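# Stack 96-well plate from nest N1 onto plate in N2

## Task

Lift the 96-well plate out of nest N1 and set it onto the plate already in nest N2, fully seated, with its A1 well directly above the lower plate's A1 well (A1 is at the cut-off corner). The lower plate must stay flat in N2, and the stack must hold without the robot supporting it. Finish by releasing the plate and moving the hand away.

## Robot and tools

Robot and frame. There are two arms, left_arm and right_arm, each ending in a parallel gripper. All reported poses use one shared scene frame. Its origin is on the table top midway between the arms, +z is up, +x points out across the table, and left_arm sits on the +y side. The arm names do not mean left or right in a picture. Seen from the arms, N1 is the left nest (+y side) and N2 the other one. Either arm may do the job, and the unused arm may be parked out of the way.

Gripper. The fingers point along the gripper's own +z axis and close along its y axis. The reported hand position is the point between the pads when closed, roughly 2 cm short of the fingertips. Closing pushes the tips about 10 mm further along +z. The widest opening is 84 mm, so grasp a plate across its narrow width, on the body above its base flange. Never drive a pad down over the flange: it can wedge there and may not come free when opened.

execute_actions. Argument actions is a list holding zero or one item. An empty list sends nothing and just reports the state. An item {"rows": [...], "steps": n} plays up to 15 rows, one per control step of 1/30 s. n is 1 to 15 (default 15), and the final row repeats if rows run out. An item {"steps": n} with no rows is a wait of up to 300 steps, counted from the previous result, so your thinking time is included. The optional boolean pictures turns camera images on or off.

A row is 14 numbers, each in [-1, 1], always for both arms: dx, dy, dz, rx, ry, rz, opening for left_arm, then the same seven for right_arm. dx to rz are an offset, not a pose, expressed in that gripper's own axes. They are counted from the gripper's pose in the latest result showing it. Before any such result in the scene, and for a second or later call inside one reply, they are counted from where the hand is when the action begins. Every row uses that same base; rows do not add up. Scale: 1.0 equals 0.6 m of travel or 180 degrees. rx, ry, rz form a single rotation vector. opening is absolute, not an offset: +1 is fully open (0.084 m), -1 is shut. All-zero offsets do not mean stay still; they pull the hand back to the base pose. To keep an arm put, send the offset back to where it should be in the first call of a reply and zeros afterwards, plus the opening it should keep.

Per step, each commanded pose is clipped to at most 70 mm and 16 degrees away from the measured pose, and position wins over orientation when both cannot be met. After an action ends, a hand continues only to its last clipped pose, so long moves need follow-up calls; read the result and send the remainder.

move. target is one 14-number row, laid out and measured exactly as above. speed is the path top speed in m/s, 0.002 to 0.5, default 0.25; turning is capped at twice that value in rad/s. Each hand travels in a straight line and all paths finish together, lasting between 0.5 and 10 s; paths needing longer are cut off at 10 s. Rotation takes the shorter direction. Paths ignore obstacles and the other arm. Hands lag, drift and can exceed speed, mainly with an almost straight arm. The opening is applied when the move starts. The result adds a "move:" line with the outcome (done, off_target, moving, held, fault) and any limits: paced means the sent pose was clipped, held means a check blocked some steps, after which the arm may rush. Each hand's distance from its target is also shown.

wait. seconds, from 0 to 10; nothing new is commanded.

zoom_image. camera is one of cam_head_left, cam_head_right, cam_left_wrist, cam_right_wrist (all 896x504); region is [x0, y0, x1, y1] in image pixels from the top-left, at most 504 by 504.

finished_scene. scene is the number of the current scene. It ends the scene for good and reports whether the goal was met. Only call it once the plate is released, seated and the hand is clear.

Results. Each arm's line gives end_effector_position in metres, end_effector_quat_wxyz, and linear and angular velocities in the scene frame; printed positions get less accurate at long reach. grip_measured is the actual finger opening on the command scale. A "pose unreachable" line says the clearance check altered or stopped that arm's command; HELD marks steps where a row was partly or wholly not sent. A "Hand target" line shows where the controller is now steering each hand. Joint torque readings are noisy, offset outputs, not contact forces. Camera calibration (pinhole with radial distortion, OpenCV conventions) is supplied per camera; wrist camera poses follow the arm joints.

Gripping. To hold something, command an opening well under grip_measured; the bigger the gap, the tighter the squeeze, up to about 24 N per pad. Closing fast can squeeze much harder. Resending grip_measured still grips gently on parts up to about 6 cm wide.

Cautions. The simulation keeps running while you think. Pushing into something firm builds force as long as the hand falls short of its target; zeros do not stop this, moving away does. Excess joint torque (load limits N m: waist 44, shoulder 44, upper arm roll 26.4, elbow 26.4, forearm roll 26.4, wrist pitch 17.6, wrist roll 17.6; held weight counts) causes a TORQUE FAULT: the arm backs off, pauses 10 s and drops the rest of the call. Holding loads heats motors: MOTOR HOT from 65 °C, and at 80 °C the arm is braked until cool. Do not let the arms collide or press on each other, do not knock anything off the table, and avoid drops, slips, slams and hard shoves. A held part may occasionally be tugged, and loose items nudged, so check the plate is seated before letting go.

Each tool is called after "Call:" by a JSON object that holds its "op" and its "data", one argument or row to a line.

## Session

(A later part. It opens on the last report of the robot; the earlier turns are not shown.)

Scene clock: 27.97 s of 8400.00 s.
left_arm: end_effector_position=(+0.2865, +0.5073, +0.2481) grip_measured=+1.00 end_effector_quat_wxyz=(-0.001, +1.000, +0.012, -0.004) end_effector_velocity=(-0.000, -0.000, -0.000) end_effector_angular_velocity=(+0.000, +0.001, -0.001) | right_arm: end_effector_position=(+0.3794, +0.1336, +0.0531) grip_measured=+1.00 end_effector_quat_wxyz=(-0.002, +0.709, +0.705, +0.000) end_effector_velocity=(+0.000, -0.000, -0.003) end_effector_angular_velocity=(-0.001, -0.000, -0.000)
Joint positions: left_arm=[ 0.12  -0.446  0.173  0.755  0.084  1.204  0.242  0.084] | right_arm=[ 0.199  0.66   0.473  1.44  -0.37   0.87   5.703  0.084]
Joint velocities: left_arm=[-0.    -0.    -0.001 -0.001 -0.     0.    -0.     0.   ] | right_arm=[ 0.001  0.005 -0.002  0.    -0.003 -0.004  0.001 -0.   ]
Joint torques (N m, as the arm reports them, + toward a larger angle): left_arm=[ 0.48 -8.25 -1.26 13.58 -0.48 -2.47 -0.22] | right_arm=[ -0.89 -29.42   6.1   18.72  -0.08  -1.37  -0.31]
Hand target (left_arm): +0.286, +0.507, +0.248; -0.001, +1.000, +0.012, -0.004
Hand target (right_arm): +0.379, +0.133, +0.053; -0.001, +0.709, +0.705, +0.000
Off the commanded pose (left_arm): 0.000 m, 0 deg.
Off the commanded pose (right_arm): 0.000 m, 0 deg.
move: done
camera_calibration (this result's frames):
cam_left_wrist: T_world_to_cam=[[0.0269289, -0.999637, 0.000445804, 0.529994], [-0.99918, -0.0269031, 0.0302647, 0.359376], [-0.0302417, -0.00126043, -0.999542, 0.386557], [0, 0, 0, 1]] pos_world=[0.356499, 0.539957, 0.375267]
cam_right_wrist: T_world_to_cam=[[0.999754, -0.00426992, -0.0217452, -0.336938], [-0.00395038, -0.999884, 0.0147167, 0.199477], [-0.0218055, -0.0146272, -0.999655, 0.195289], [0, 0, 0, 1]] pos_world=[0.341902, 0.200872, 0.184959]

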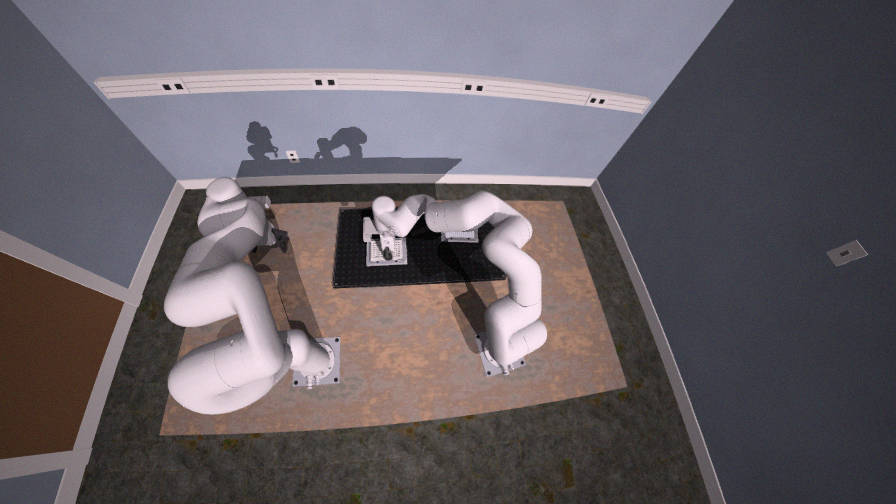

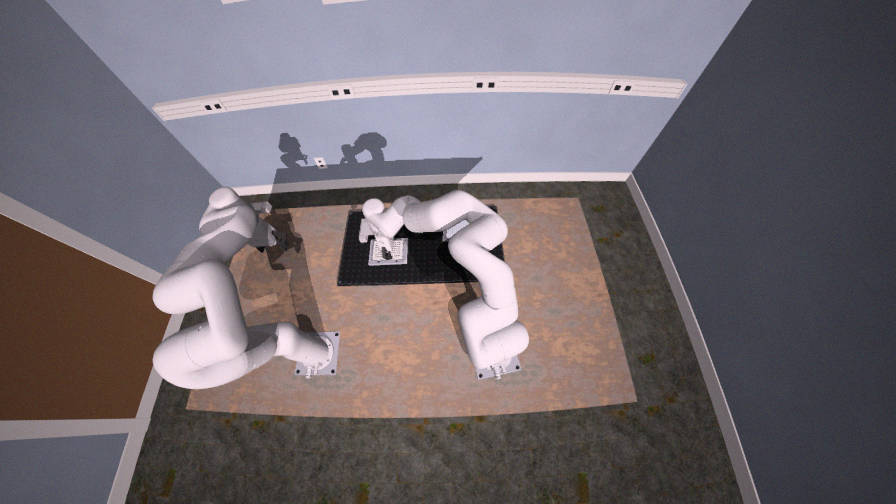

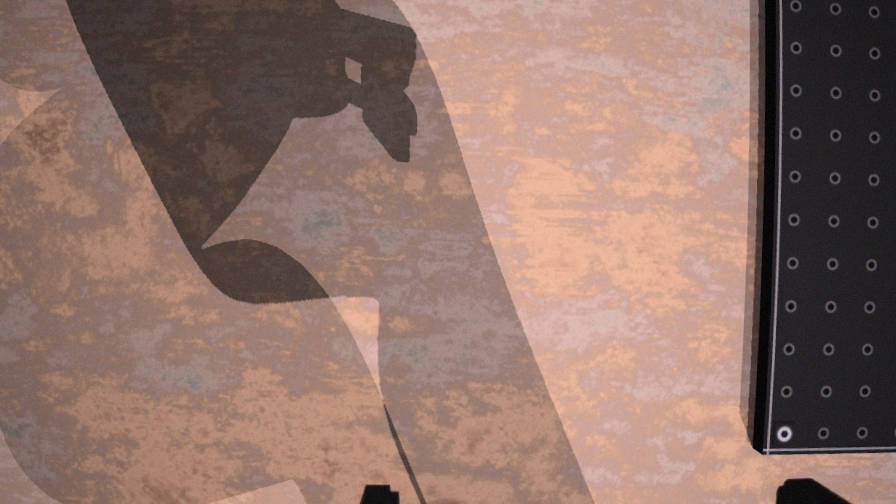

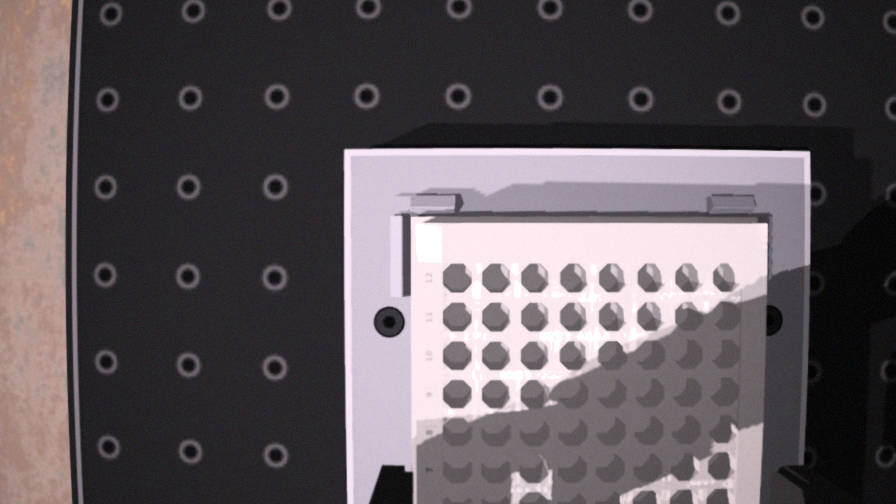

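Call:
{"op": "move", "data": {
  "target": [0,0,0,0,0,0,1,0,-0.0003,0.0185,0,0,-0.001,1],
  "speed": 0.015
}}

Call:
{"op": "move", "data": {
  "target": [0,0,0,0,0,0,1,0,0,0,0,0,0,0.2]
}}

Call:
{"op": "move", "data": {
  "target": [0,0,0,0,0,0,1,0,0,-0.05,0,0,0,0.2],
  "speed": 0.035
}}

Call:
{"op": "move", "data": {
  "target": [0,0,0,0,0,0,1,-0.5305,0.1652,0,0,0,0.0234,0.2],
  "speed": 0.17
}}

Scene clock: 32.20 s of 8400.00 s.
left_arm: end_effector_position=(+0.2865, +0.5073, +0.2481) grip_measured=+1.00 end_effector_quat_wxyz=(-0.001, +1.000, +0.012, -0.004) end_effector_velocity=(-0.000, +0.000, -0.000) end_effector_angular_velocity=(-0.000, -0.000, +0.001) | right_arm: end_effector_position=(+0.3792, +0.1336, +0.0423) grip_measured=+1.00 end_effector_quat_wxyz=(-0.001, +0.708, +0.706, +0.000) end_effector_velocity=(+0.000, +0.001, -0.001) end_effector_angular_velocity=(+0.001, -0.002, +0.002)
Joint positions: left_arm=[ 0.12  -0.446  0.173  0.755  0.084  1.204  0.242  0.084] | right_arm=[ 0.204  0.678  0.466  1.436 -0.381  0.849  5.707  0.084]
Joint velocities: left_arm=[ 0.     0.     0.001 -0.     0.    -0.    -0.     0.   ] | right_arm=[ 0.002  0.003 -0.001  0.002 -0.002 -0.004  0.001 -0.   ]
Joint torques (N m, as the arm reports them, + toward a larger angle): left_arm=[ 0.66 -8.34 -1.33 13.61 -0.33 -2.6  -0.26] | right_arm=[ -0.28 -29.01   6.32  18.47   0.26  -1.57  -0.4 ]
Hand target (left_arm): +0.286, +0.507, +0.248; -0.001, +1.000, +0.012, -0.004
Hand target (right_arm): +0.379, +0.134, +0.042; -0.001, +0.708, +0.706, +0.000
Off the commanded pose (left_arm): 0.000 m, 0 deg.
Off the commanded pose (right_arm): 0.000 m, 0 deg.
After step 90, 0.23 s passed at rest.
move: done
camera_calibration (this result's frames):
cam_left_wrist: T_world_to_cam=[[0.0269289, -0.999637, 0.000445751, 0.529994], [-0.99918, -0.0269031, 0.0302646, 0.359376], [-0.0302416, -0.00126038, -0.999542, 0.386557], [0, 0, 0, 1]] pos_world=[0.356499, 0.539957, 0.375267]
cam_right_wrist: T_world_to_cam=[[0.999763, -0.00122936, -0.0217471, -0.33739], [-0.000908246, -0.999891, 0.0147696, 0.198474], [-0.0217628, -0.0147464, -0.999654, 0.184425], [0, 0, 0, 1]] pos_world=[0.341504, 0.200757, 0.174093]

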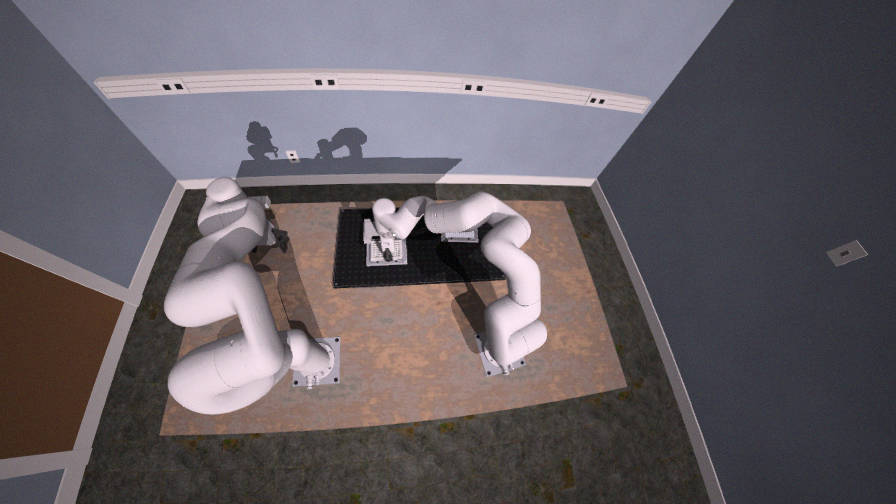

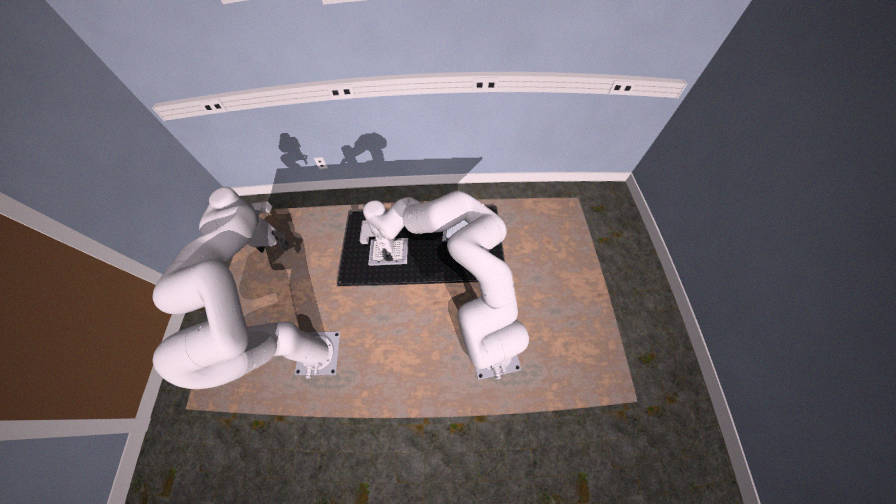

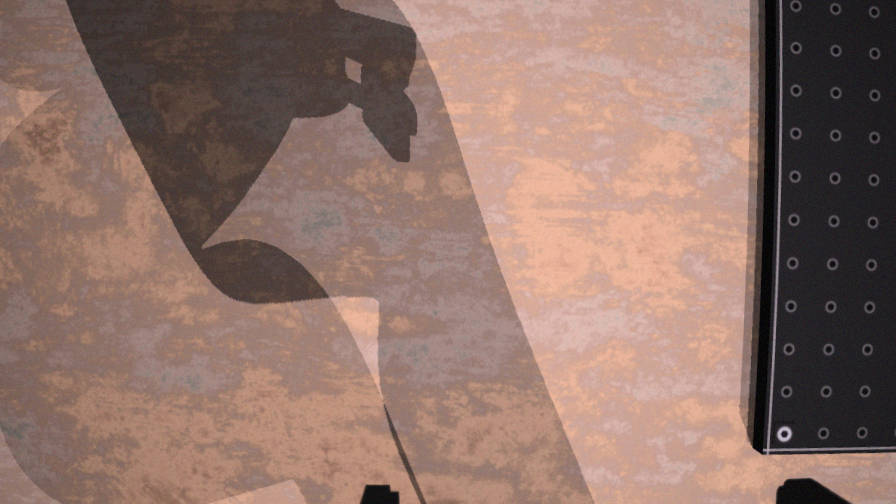

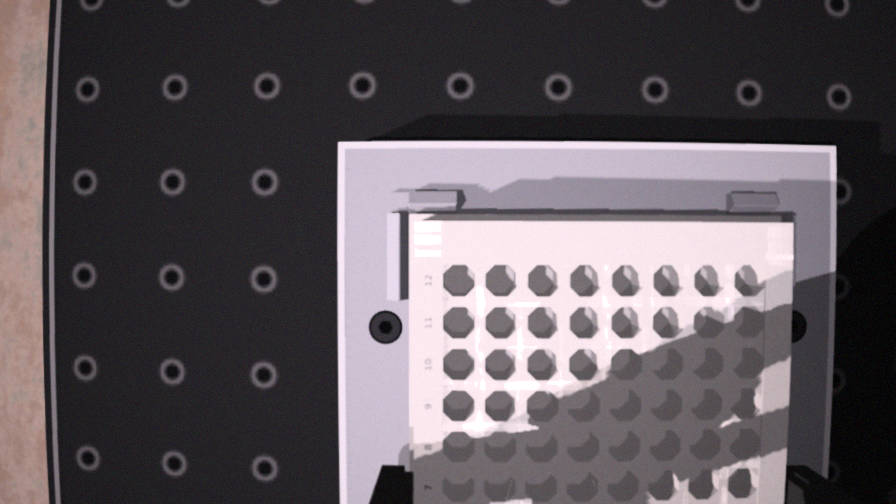

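Scene clock: 32.70 s of 8400.00 s.
left_arm: end_effector_position=(+0.2865, +0.5073, +0.2481) grip_measured=+1.00 end_effector_quat_wxyz=(-0.001, +1.000, +0.012, -0.004) end_effector_velocity=(+0.000, +0.000, -0.000) end_effector_angular_velocity=(-0.000, +0.000, -0.000) | right_arm: end_effector_position=(+0.3794, +0.1338, +0.0426) grip_measured=+0.94 end_effector_quat_wxyz=(-0.001, +0.708, +0.706, +0.001) end_effector_velocity=(-0.001, +0.001, -0.000) end_effector_angular_velocity=(-0.001, +0.002, +0.001)
Joint positions: left_arm=[ 0.12  -0.446  0.173  0.755  0.084  1.204  0.242  0.084] | right_arm=[ 0.204  0.678  0.466  1.437 -0.381  0.848  5.707  0.082]
Joint velocities: left_arm=[-0.     0.     0.001  0.     0.     0.     0.     0.   ] | right_arm=[0.002 0.    0.    0.    0.001 0.002 0.    0.   ]
Joint torques (N m, as the arm reports them, + toward a larger angle): left_arm=[ 0.52 -8.16 -1.32 13.38 -0.48 -2.66 -0.29] | right_arm=[  0.04 -27.4    5.78  16.89   0.32  -1.08  -0.53]
Hand target (left_arm): +0.286, +0.507, +0.248; -0.001, +1.000, +0.012, -0.004
Hand target (right_arm): +0.379, +0.134, +0.042; -0.001, +0.708, +0.706, +0.000
Off the commanded pose (left_arm): 0.000 m, 0 deg.
Off the commanded pose (right_arm): 0.000 m, 0 deg.
move: done
camera_calibration (this result's frames):
cam_left_wrist: T_world_to_cam=[[0.0269292, -0.999637, 0.000445777, 0.529994], [-0.99918, -0.0269034, 0.0302645, 0.359376], [-0.0302415, -0.00126041, -0.999542, 0.386557], [0, 0, 0, 1]] pos_world=[0.356499, 0.539957, 0.375267]
cam_right_wrist: T_world_to_cam=[[0.999775, -0.00124008, -0.021195, -0.337585], [-0.000938444, -0.999898, 0.0142354, 0.198686], [-0.0212105, -0.0142123, -0.999674, 0.184426], [0, 0, 0, 1]] pos_world=[0.341607, 0.200868, 0.174382]

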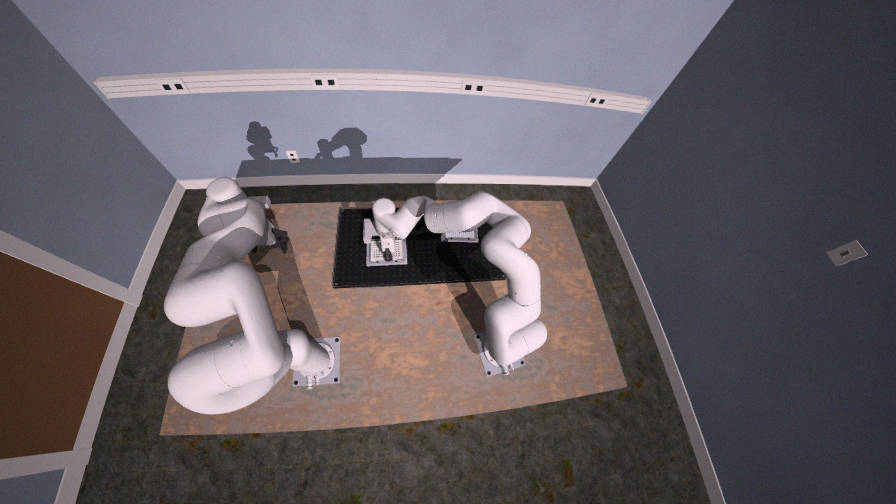

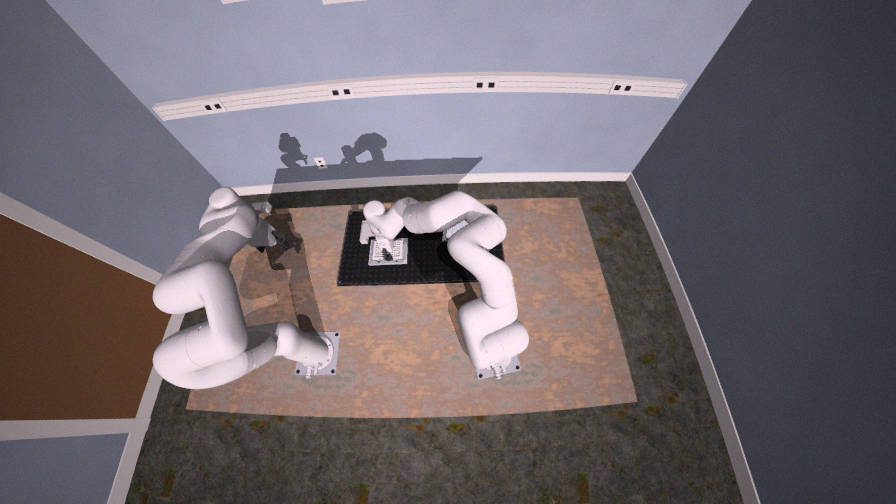

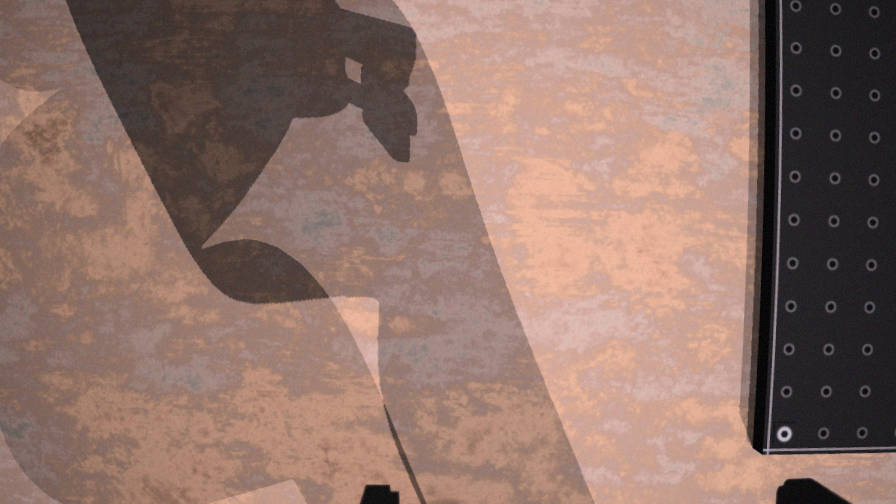

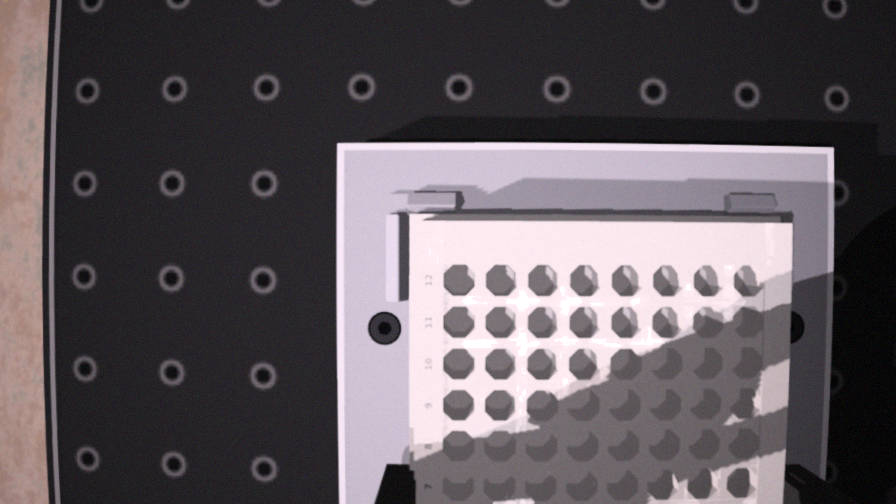

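Scene clock: 33.93 s of 8400.00 s.
left_arm: end_effector_position=(+0.2865, +0.5073, +0.2481) grip_measured=+1.00 end_effector_quat_wxyz=(-0.001, +1.000, +0.012, -0.004) end_effector_velocity=(+0.000, -0.000, +0.000) end_effector_angular_velocity=(+0.000, +0.000, -0.000) | right_arm: end_effector_position=(+0.3793, +0.1337, +0.0722) grip_measured=+0.94 end_effector_quat_wxyz=(-0.002, +0.708, +0.706, +0.001) end_effector_velocity=(-0.001, +0.001, +0.002) end_effector_angular_velocity=(+0.001, +0.001, +0.002)
Joint positions: left_arm=[ 0.12  -0.446  0.173  0.755  0.084  1.204  0.242  0.084] | right_arm=[ 0.191  0.628  0.487  1.447 -0.353  0.906  5.69   0.082]
Joint velocities: left_arm=[ 0.001  0.    -0.001  0.     0.     0.001 -0.    -0.   ] | right_arm=[ 0.001 -0.004  0.002  0.001  0.004  0.005 -0.002 -0.   ]
Joint torques (N m, as the arm reports them, + toward a larger angle): left_arm=[ 0.61 -8.2  -1.21 13.43 -0.34 -2.63 -0.21] | right_arm=[ -0.18 -28.67   6.11  19.16  -0.17  -1.66  -0.39]
Hand target (left_arm): +0.286, +0.507, +0.248; -0.001, +1.000, +0.012, -0.004
Hand target (right_arm): +0.379, +0.134, +0.073; -0.002, +0.708, +0.706, +0.001
Off the commanded pose (left_arm): 0.000 m, 0 deg.
Off the commanded pose (right_arm): 0.000 m, 0 deg.
move: done
camera_calibration (this result's frames):
cam_left_wrist: T_world_to_cam=[[0.0269292, -0.999637, 0.000445774, 0.529994], [-0.99918, -0.0269033, 0.0302646, 0.359376], [-0.0302416, -0.00126041, -0.999542, 0.386557], [0, 0, 0, 1]] pos_world=[0.356499, 0.539957, 0.375267]
cam_right_wrist: T_world_to_cam=[[0.999771, -0.00116761, -0.0213882, -0.336923], [-0.000862876, -0.999898, 0.0142516, 0.198176], [-0.0214026, -0.0142299, -0.99967, 0.214119], [0, 0, 0, 1]] pos_world=[0.341599, 0.200809, 0.204018]

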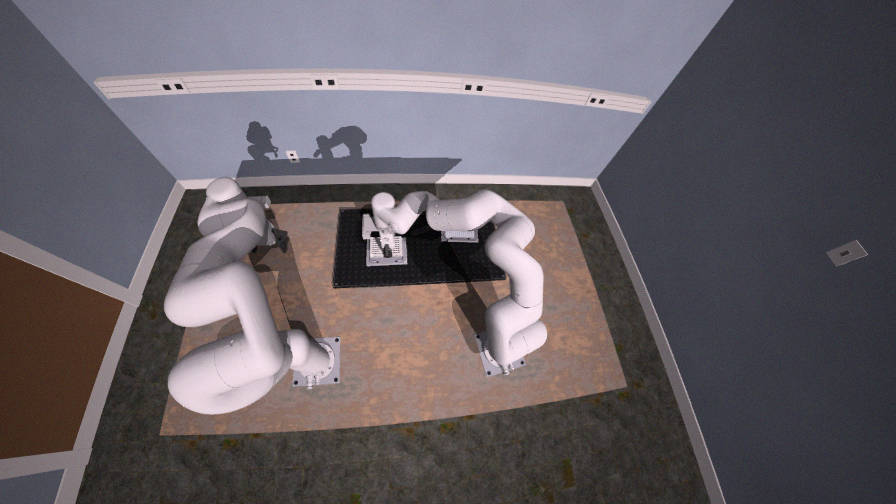

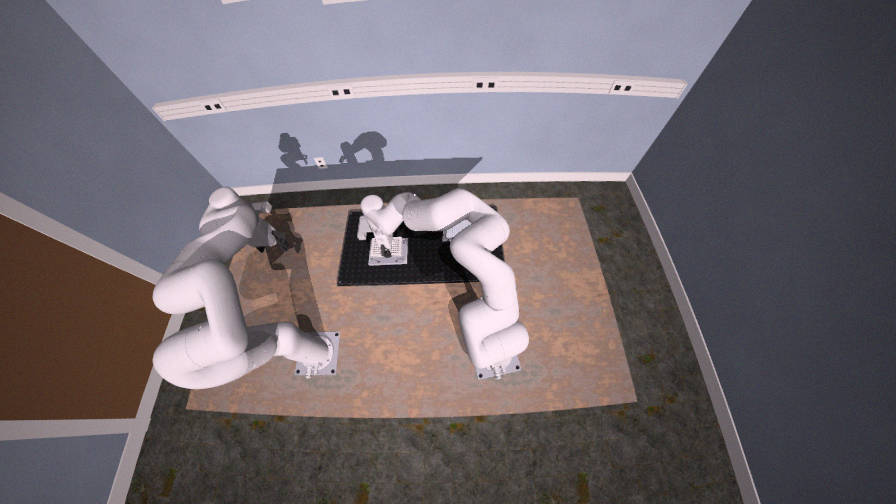

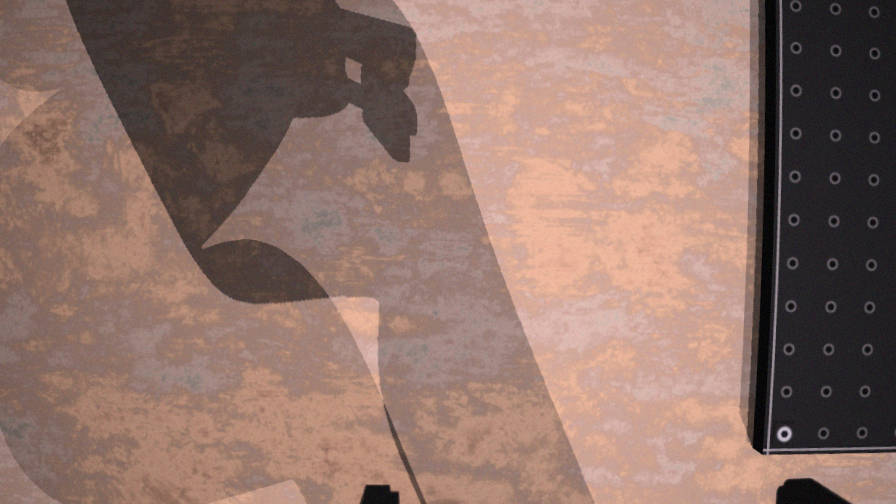

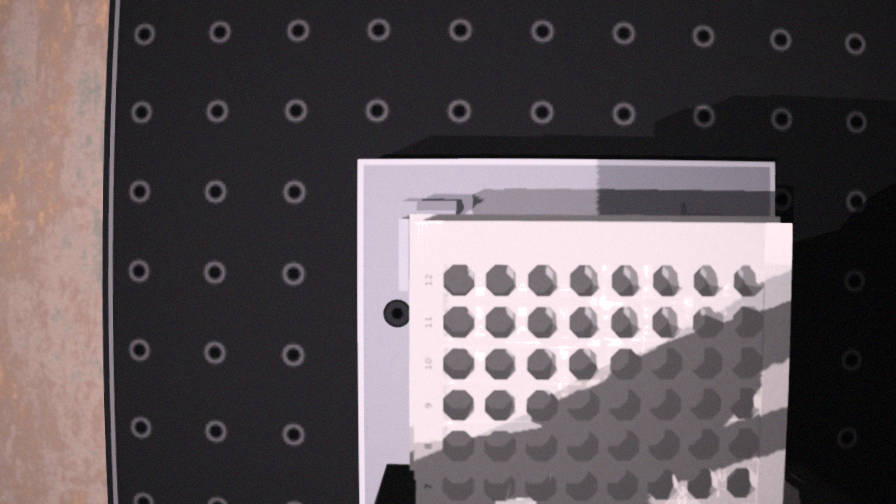

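Scene clock: 36.50 s of 8400.00 s.
left_arm: end_effector_position=(+0.2865, +0.5073, +0.2481) grip_measured=+1.00 end_effector_quat_wxyz=(-0.001, +1.000, +0.012, -0.004) end_effector_velocity=(+0.000, +0.000, +0.000) end_effector_angular_velocity=(+0.000, -0.001, +0.000) | right_arm: end_effector_position=(+0.4786, -0.1846, +0.0718) grip_measured=+0.94 end_effector_quat_wxyz=(-0.001, +0.733, +0.680, +0.001) end_effector_velocity=(+0.001, -0.003, +0.000) end_effector_angular_velocity=(+0.001, +0.000, -0.004)
Joint positions: left_arm=[ 0.12  -0.446  0.173  0.755  0.084  1.204  0.242  0.084] | right_arm=[-0.351  0.44   0.382  1.187 -0.223  0.787  5.1    0.082]
Joint velocities: left_arm=[ 0.001 -0.    -0.     0.001 -0.    -0.001  0.    -0.   ] | right_arm=[-0.004  0.002 -0.002  0.003  0.002  0.001 -0.004 -0.   ]
Joint torques (N m, as the arm reports them, + toward a larger angle): left_arm=[ 0.84 -8.29 -1.38 13.49 -0.24 -2.62 -0.15] | right_arm=[ -0.5  -25.38   3.72  18.79   0.12  -1.48  -0.32]
Hand target (left_arm): +0.286, +0.507, +0.248; -0.001, +1.000, +0.012, -0.004
Hand target (right_arm): +0.479, -0.185, +0.072; -0.001, +0.733, +0.680, +0.001
Off the commanded pose (left_arm): 0.000 m, 0 deg.
Off the commanded pose (right_arm): 0.001 m, 0 deg.
move: done
camera_calibration (this result's frames):
cam_left_wrist: T_world_to_cam=[[0.0269292, -0.999637, 0.000445777, 0.529994], [-0.99918, -0.0269034, 0.0302646, 0.359376], [-0.0302416, -0.00126041, -0.999542, 0.386557], [0, 0, 0, 1]] pos_world=[0.356499, 0.539957, 0.375267]
cam_right_wrist: T_world_to_cam=[[0.997062, -0.0739311, -0.020026, -0.448763], [-0.073639, -0.997173, 0.0149479, -0.0847088], [-0.0210745, -0.0134293, -0.999688, 0.211362], [0, 0, 0, 1]] pos_world=[0.445661, -0.114808, 0.203575]

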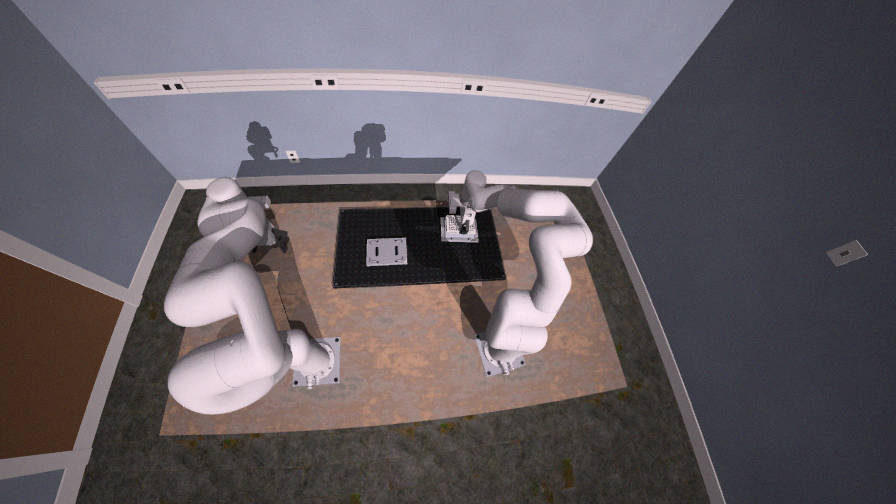

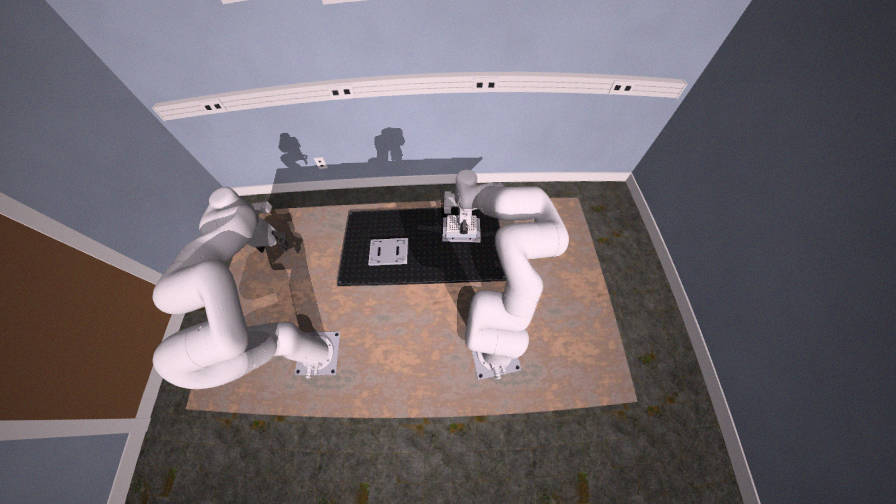

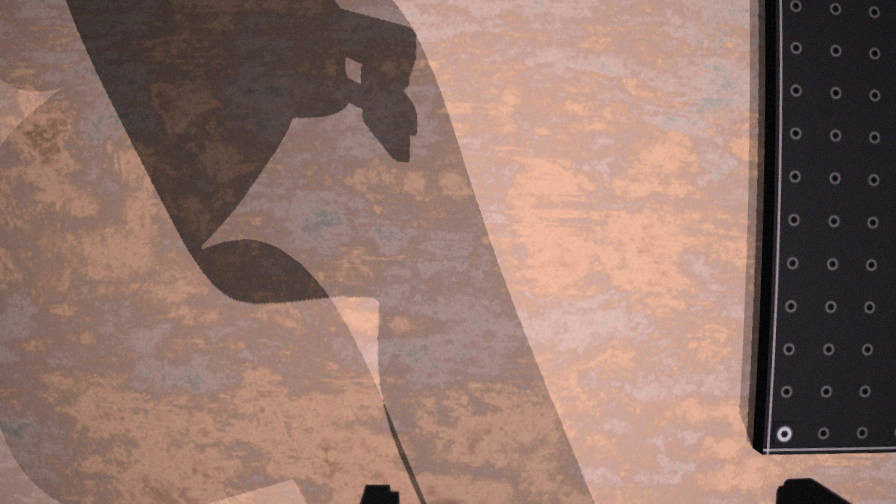

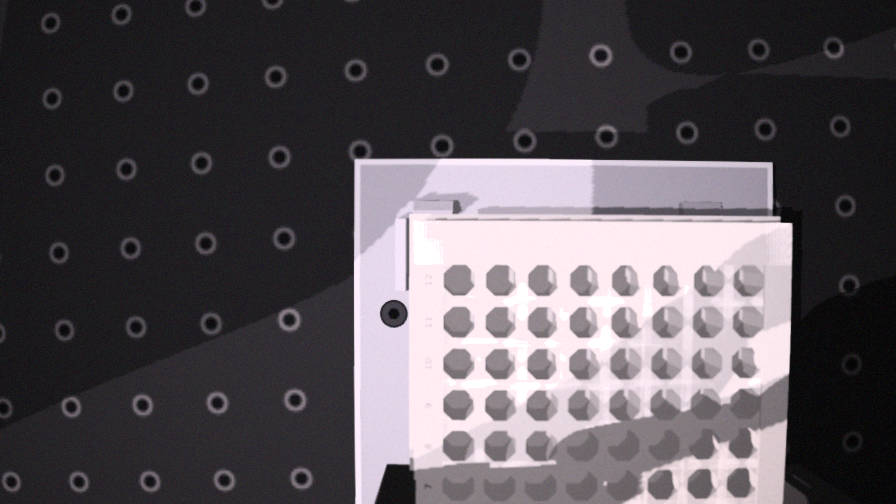

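Call:
{"op": "move", "data": {
  "target": [0,0,0,0,0,0,1,-0.0005,-0.0015,0.0215,0,0,0.0002,0.2],
  "speed": 0.025
}}

Call:
{"op": "move", "data": {
  "target": [0,0,0,0,0,0,1,0,0,0.0068,0,0,0,0.2],
  "speed": 0.004
}}

Scene clock: 39.17 s of 8400.00 s.
left_arm: end_effector_position=(+0.2865, +0.5073, +0.2481) grip_measured=+1.00 end_effector_quat_wxyz=(-0.001, +1.000, +0.012, -0.004) end_effector_velocity=(-0.000, -0.000, -0.000) end_effector_angular_velocity=(-0.000, +0.001, -0.001) | right_arm: end_effector_position=(+0.4777, -0.1848, +0.0593) grip_measured=+0.94 end_effector_quat_wxyz=(-0.001, +0.733, +0.680, +0.001) end_effector_velocity=(+0.001, -0.000, -0.002) end_effector_angular_velocity=(+0.000, -0.002, -0.001)
Joint positions: left_arm=[ 0.12  -0.446  0.173  0.755  0.084  1.204  0.242  0.084] | right_arm=[-0.346  0.462  0.374  1.177 -0.236  0.757  5.109  0.082]
Joint velocities: left_arm=[-0.     0.    -0.    -0.001  0.    -0.     0.    -0.   ] | right_arm=[ 0.     0.004 -0.001 -0.001 -0.003 -0.007  0.003 -0.   ]
Joint torques (N m, as the arm reports them, + toward a larger angle): left_arm=[ 0.84 -8.15 -1.29 13.41 -0.24 -2.72 -0.3 ] | right_arm=[ -0.32 -25.76   3.72  18.82  -0.05  -1.55  -0.38]
Hand target (left_arm): +0.286, +0.507, +0.248; -0.001, +1.000, +0.012, -0.004
Hand target (right_arm): +0.478, -0.185, +0.059; -0.001, +0.733, +0.680, +0.001
Off the commanded pose (left_arm): 0.000 m, 0 deg.
Off the commanded pose (right_arm): 0.000 m, 0 deg.
move: done
camera_calibration (this result's frames):
cam_left_wrist: T_world_to_cam=[[0.0269293, -0.999637, 0.000445744, 0.529994], [-0.99918, -0.0269035, 0.0302644, 0.359376], [-0.0302414, -0.00126038, -0.999542, 0.386557], [0, 0, 0, 1]] pos_world=[0.356499, 0.539957, 0.375267]
cam_right_wrist: T_world_to_cam=[[0.997014, -0.0745842, -0.0200034, -0.448242], [-0.074292, -0.997124, 0.0149762, -0.0845039], [-0.0210628, -0.0134454, -0.999688, 0.198757], [0, 0, 0, 1]] pos_world=[0.444812, -0.11502, 0.190994]

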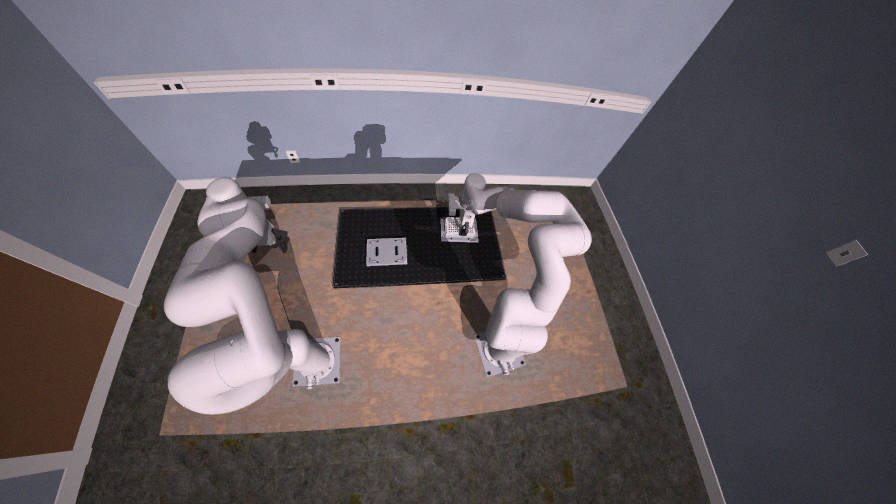

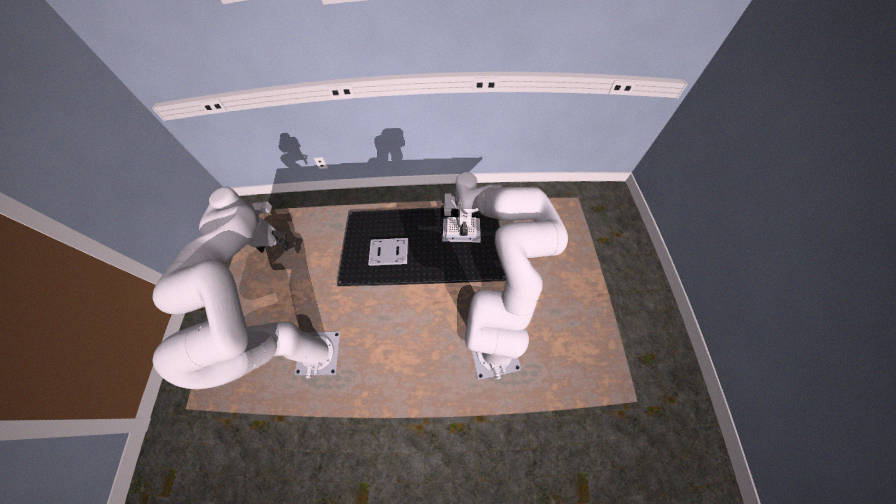

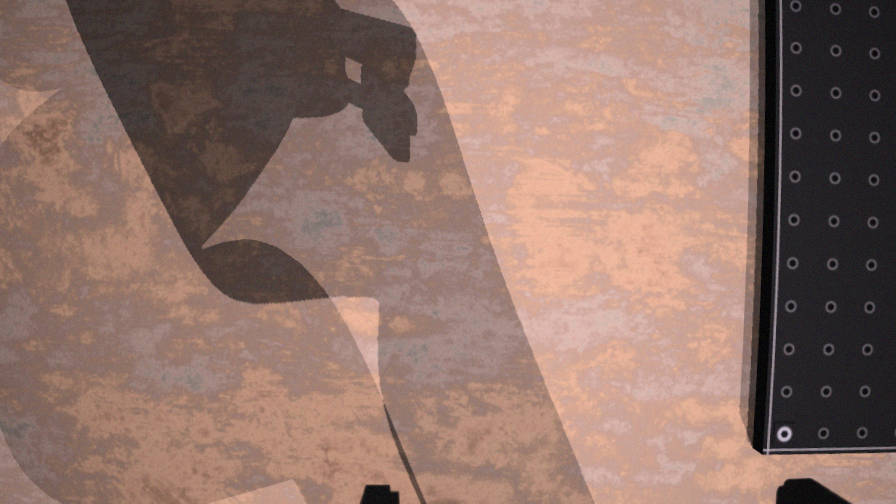

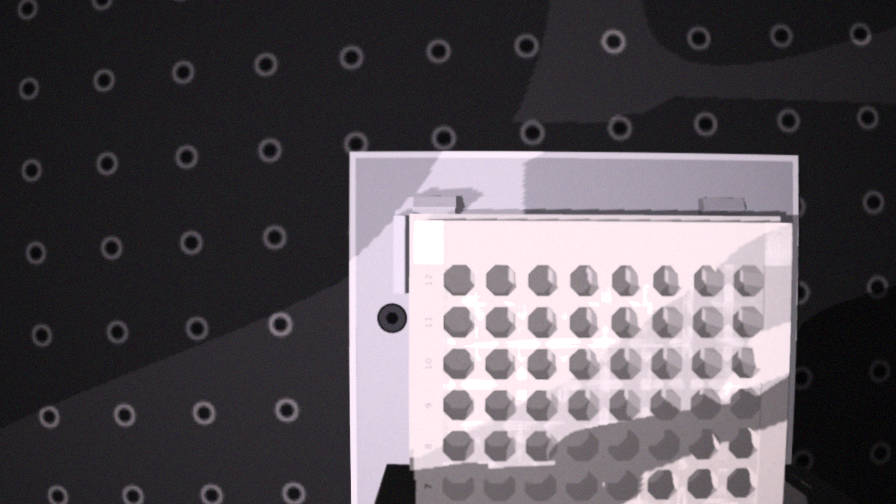

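Scene clock: 40.40 s of 8400.00 s.
left_arm: end_effector_position=(+0.2865, +0.5073, +0.2481) grip_measured=+1.00 end_effector_quat_wxyz=(-0.001, +1.000, +0.012, -0.004) end_effector_velocity=(-0.000, -0.000, -0.000) end_effector_angular_velocity=(+0.001, +0.000, -0.001) | right_arm: end_effector_position=(+0.4778, -0.1848, +0.0554) grip_measured=+0.94 end_effector_quat_wxyz=(-0.001, +0.733, +0.680, +0.001) end_effector_velocity=(-0.000, -0.000, -0.001) end_effector_angular_velocity=(-0.000, +0.001, -0.001)
Joint positions: left_arm=[ 0.12  -0.446  0.173  0.755  0.084  1.204  0.242  0.084] | right_arm=[-0.344  0.469  0.371  1.176 -0.24   0.748  5.112  0.082]
Joint velocities: left_arm=[ 0.    -0.    -0.001 -0.001  0.    -0.     0.    -0.   ] | right_arm=[ 0.     0.001 -0.001 -0.001 -0.001 -0.001  0.001  0.   ]
Joint torques (N m, as the arm reports them, + toward a larger angle): left_arm=[ 0.65 -8.33 -1.23 13.5  -0.34 -2.56 -0.13] | right_arm=[ -0.26 -25.66   3.51  18.54   0.05  -1.5   -0.59]
Hand target (left_arm): +0.286, +0.507, +0.248; -0.001, +1.000, +0.012, -0.004
Hand target (right_arm): +0.478, -0.185, +0.055; -0.001, +0.733, +0.680, +0.001
Off the commanded pose (left_arm): 0.000 m, 0 deg.
Off the commanded pose (right_arm): 0.000 m, 0 deg.
move: done
camera_calibration (this result's frames):
cam_left_wrist: T_world_to_cam=[[0.0269292, -0.999637, 0.000445655, 0.529994], [-0.99918, -0.0269034, 0.0302646, 0.359376], [-0.0302416, -0.00126029, -0.999542, 0.386557], [0, 0, 0, 1]] pos_world=[0.356499, 0.539957, 0.375267]
cam_right_wrist: T_world_to_cam=[[0.997021, -0.0745692, -0.0197219, -0.448421], [-0.0742811, -0.997125, 0.0149598, -0.0844215], [-0.0207807, -0.0134503, -0.999694, 0.194793], [0, 0, 0, 1]] pos_world=[0.444863, -0.114997, 0.187153]

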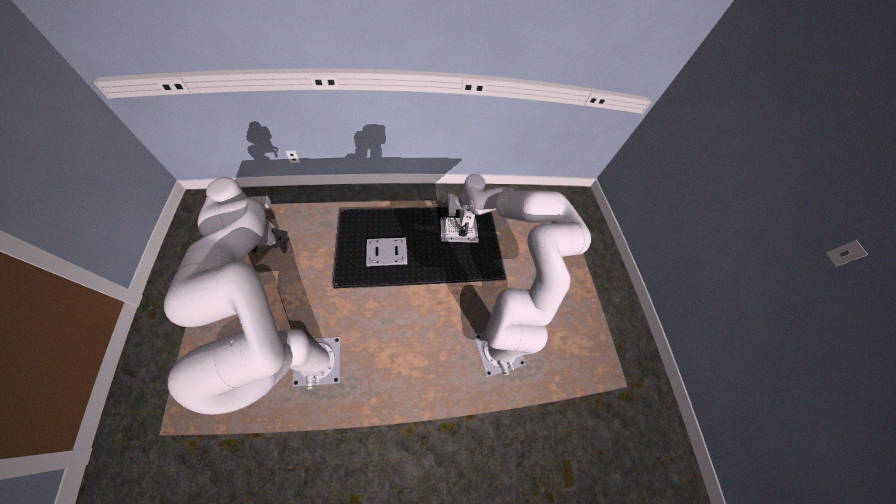

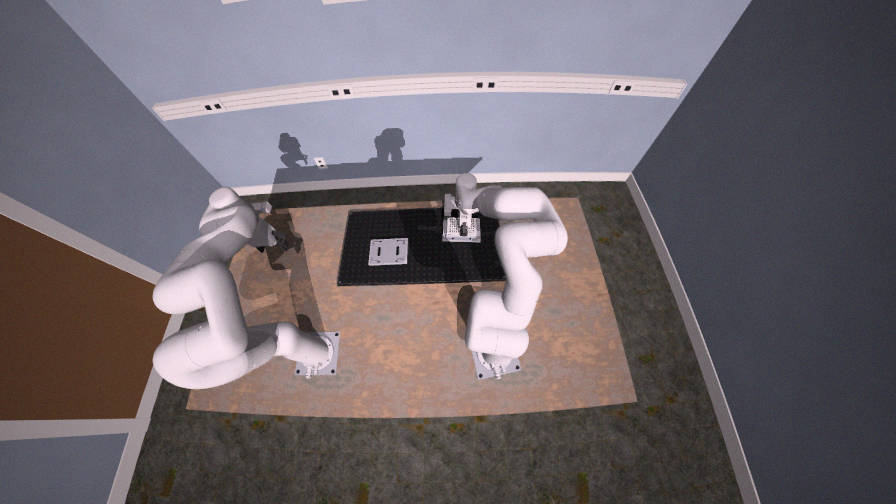

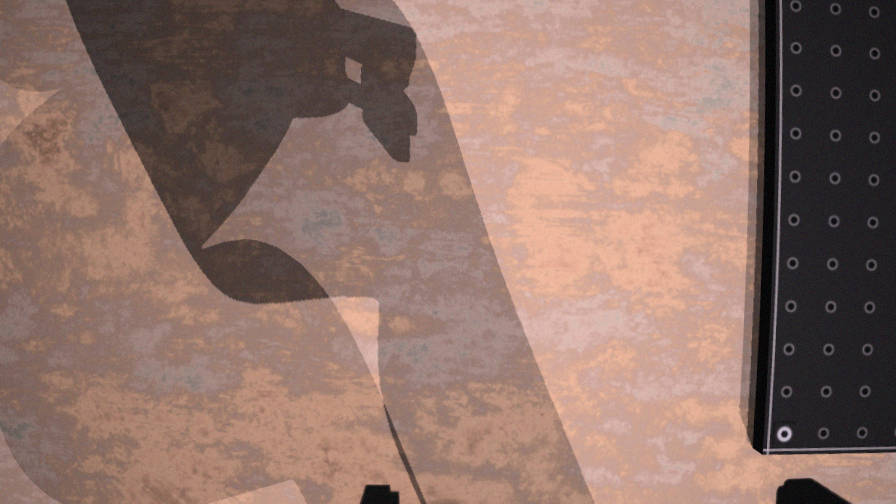

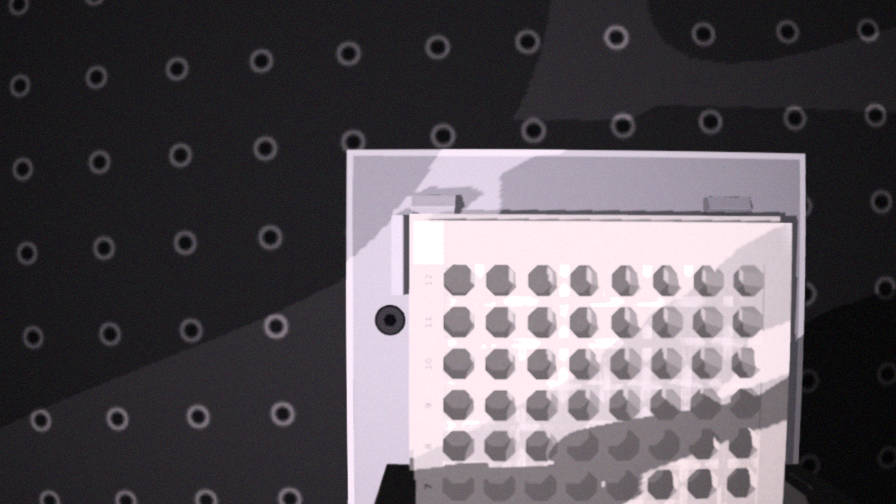

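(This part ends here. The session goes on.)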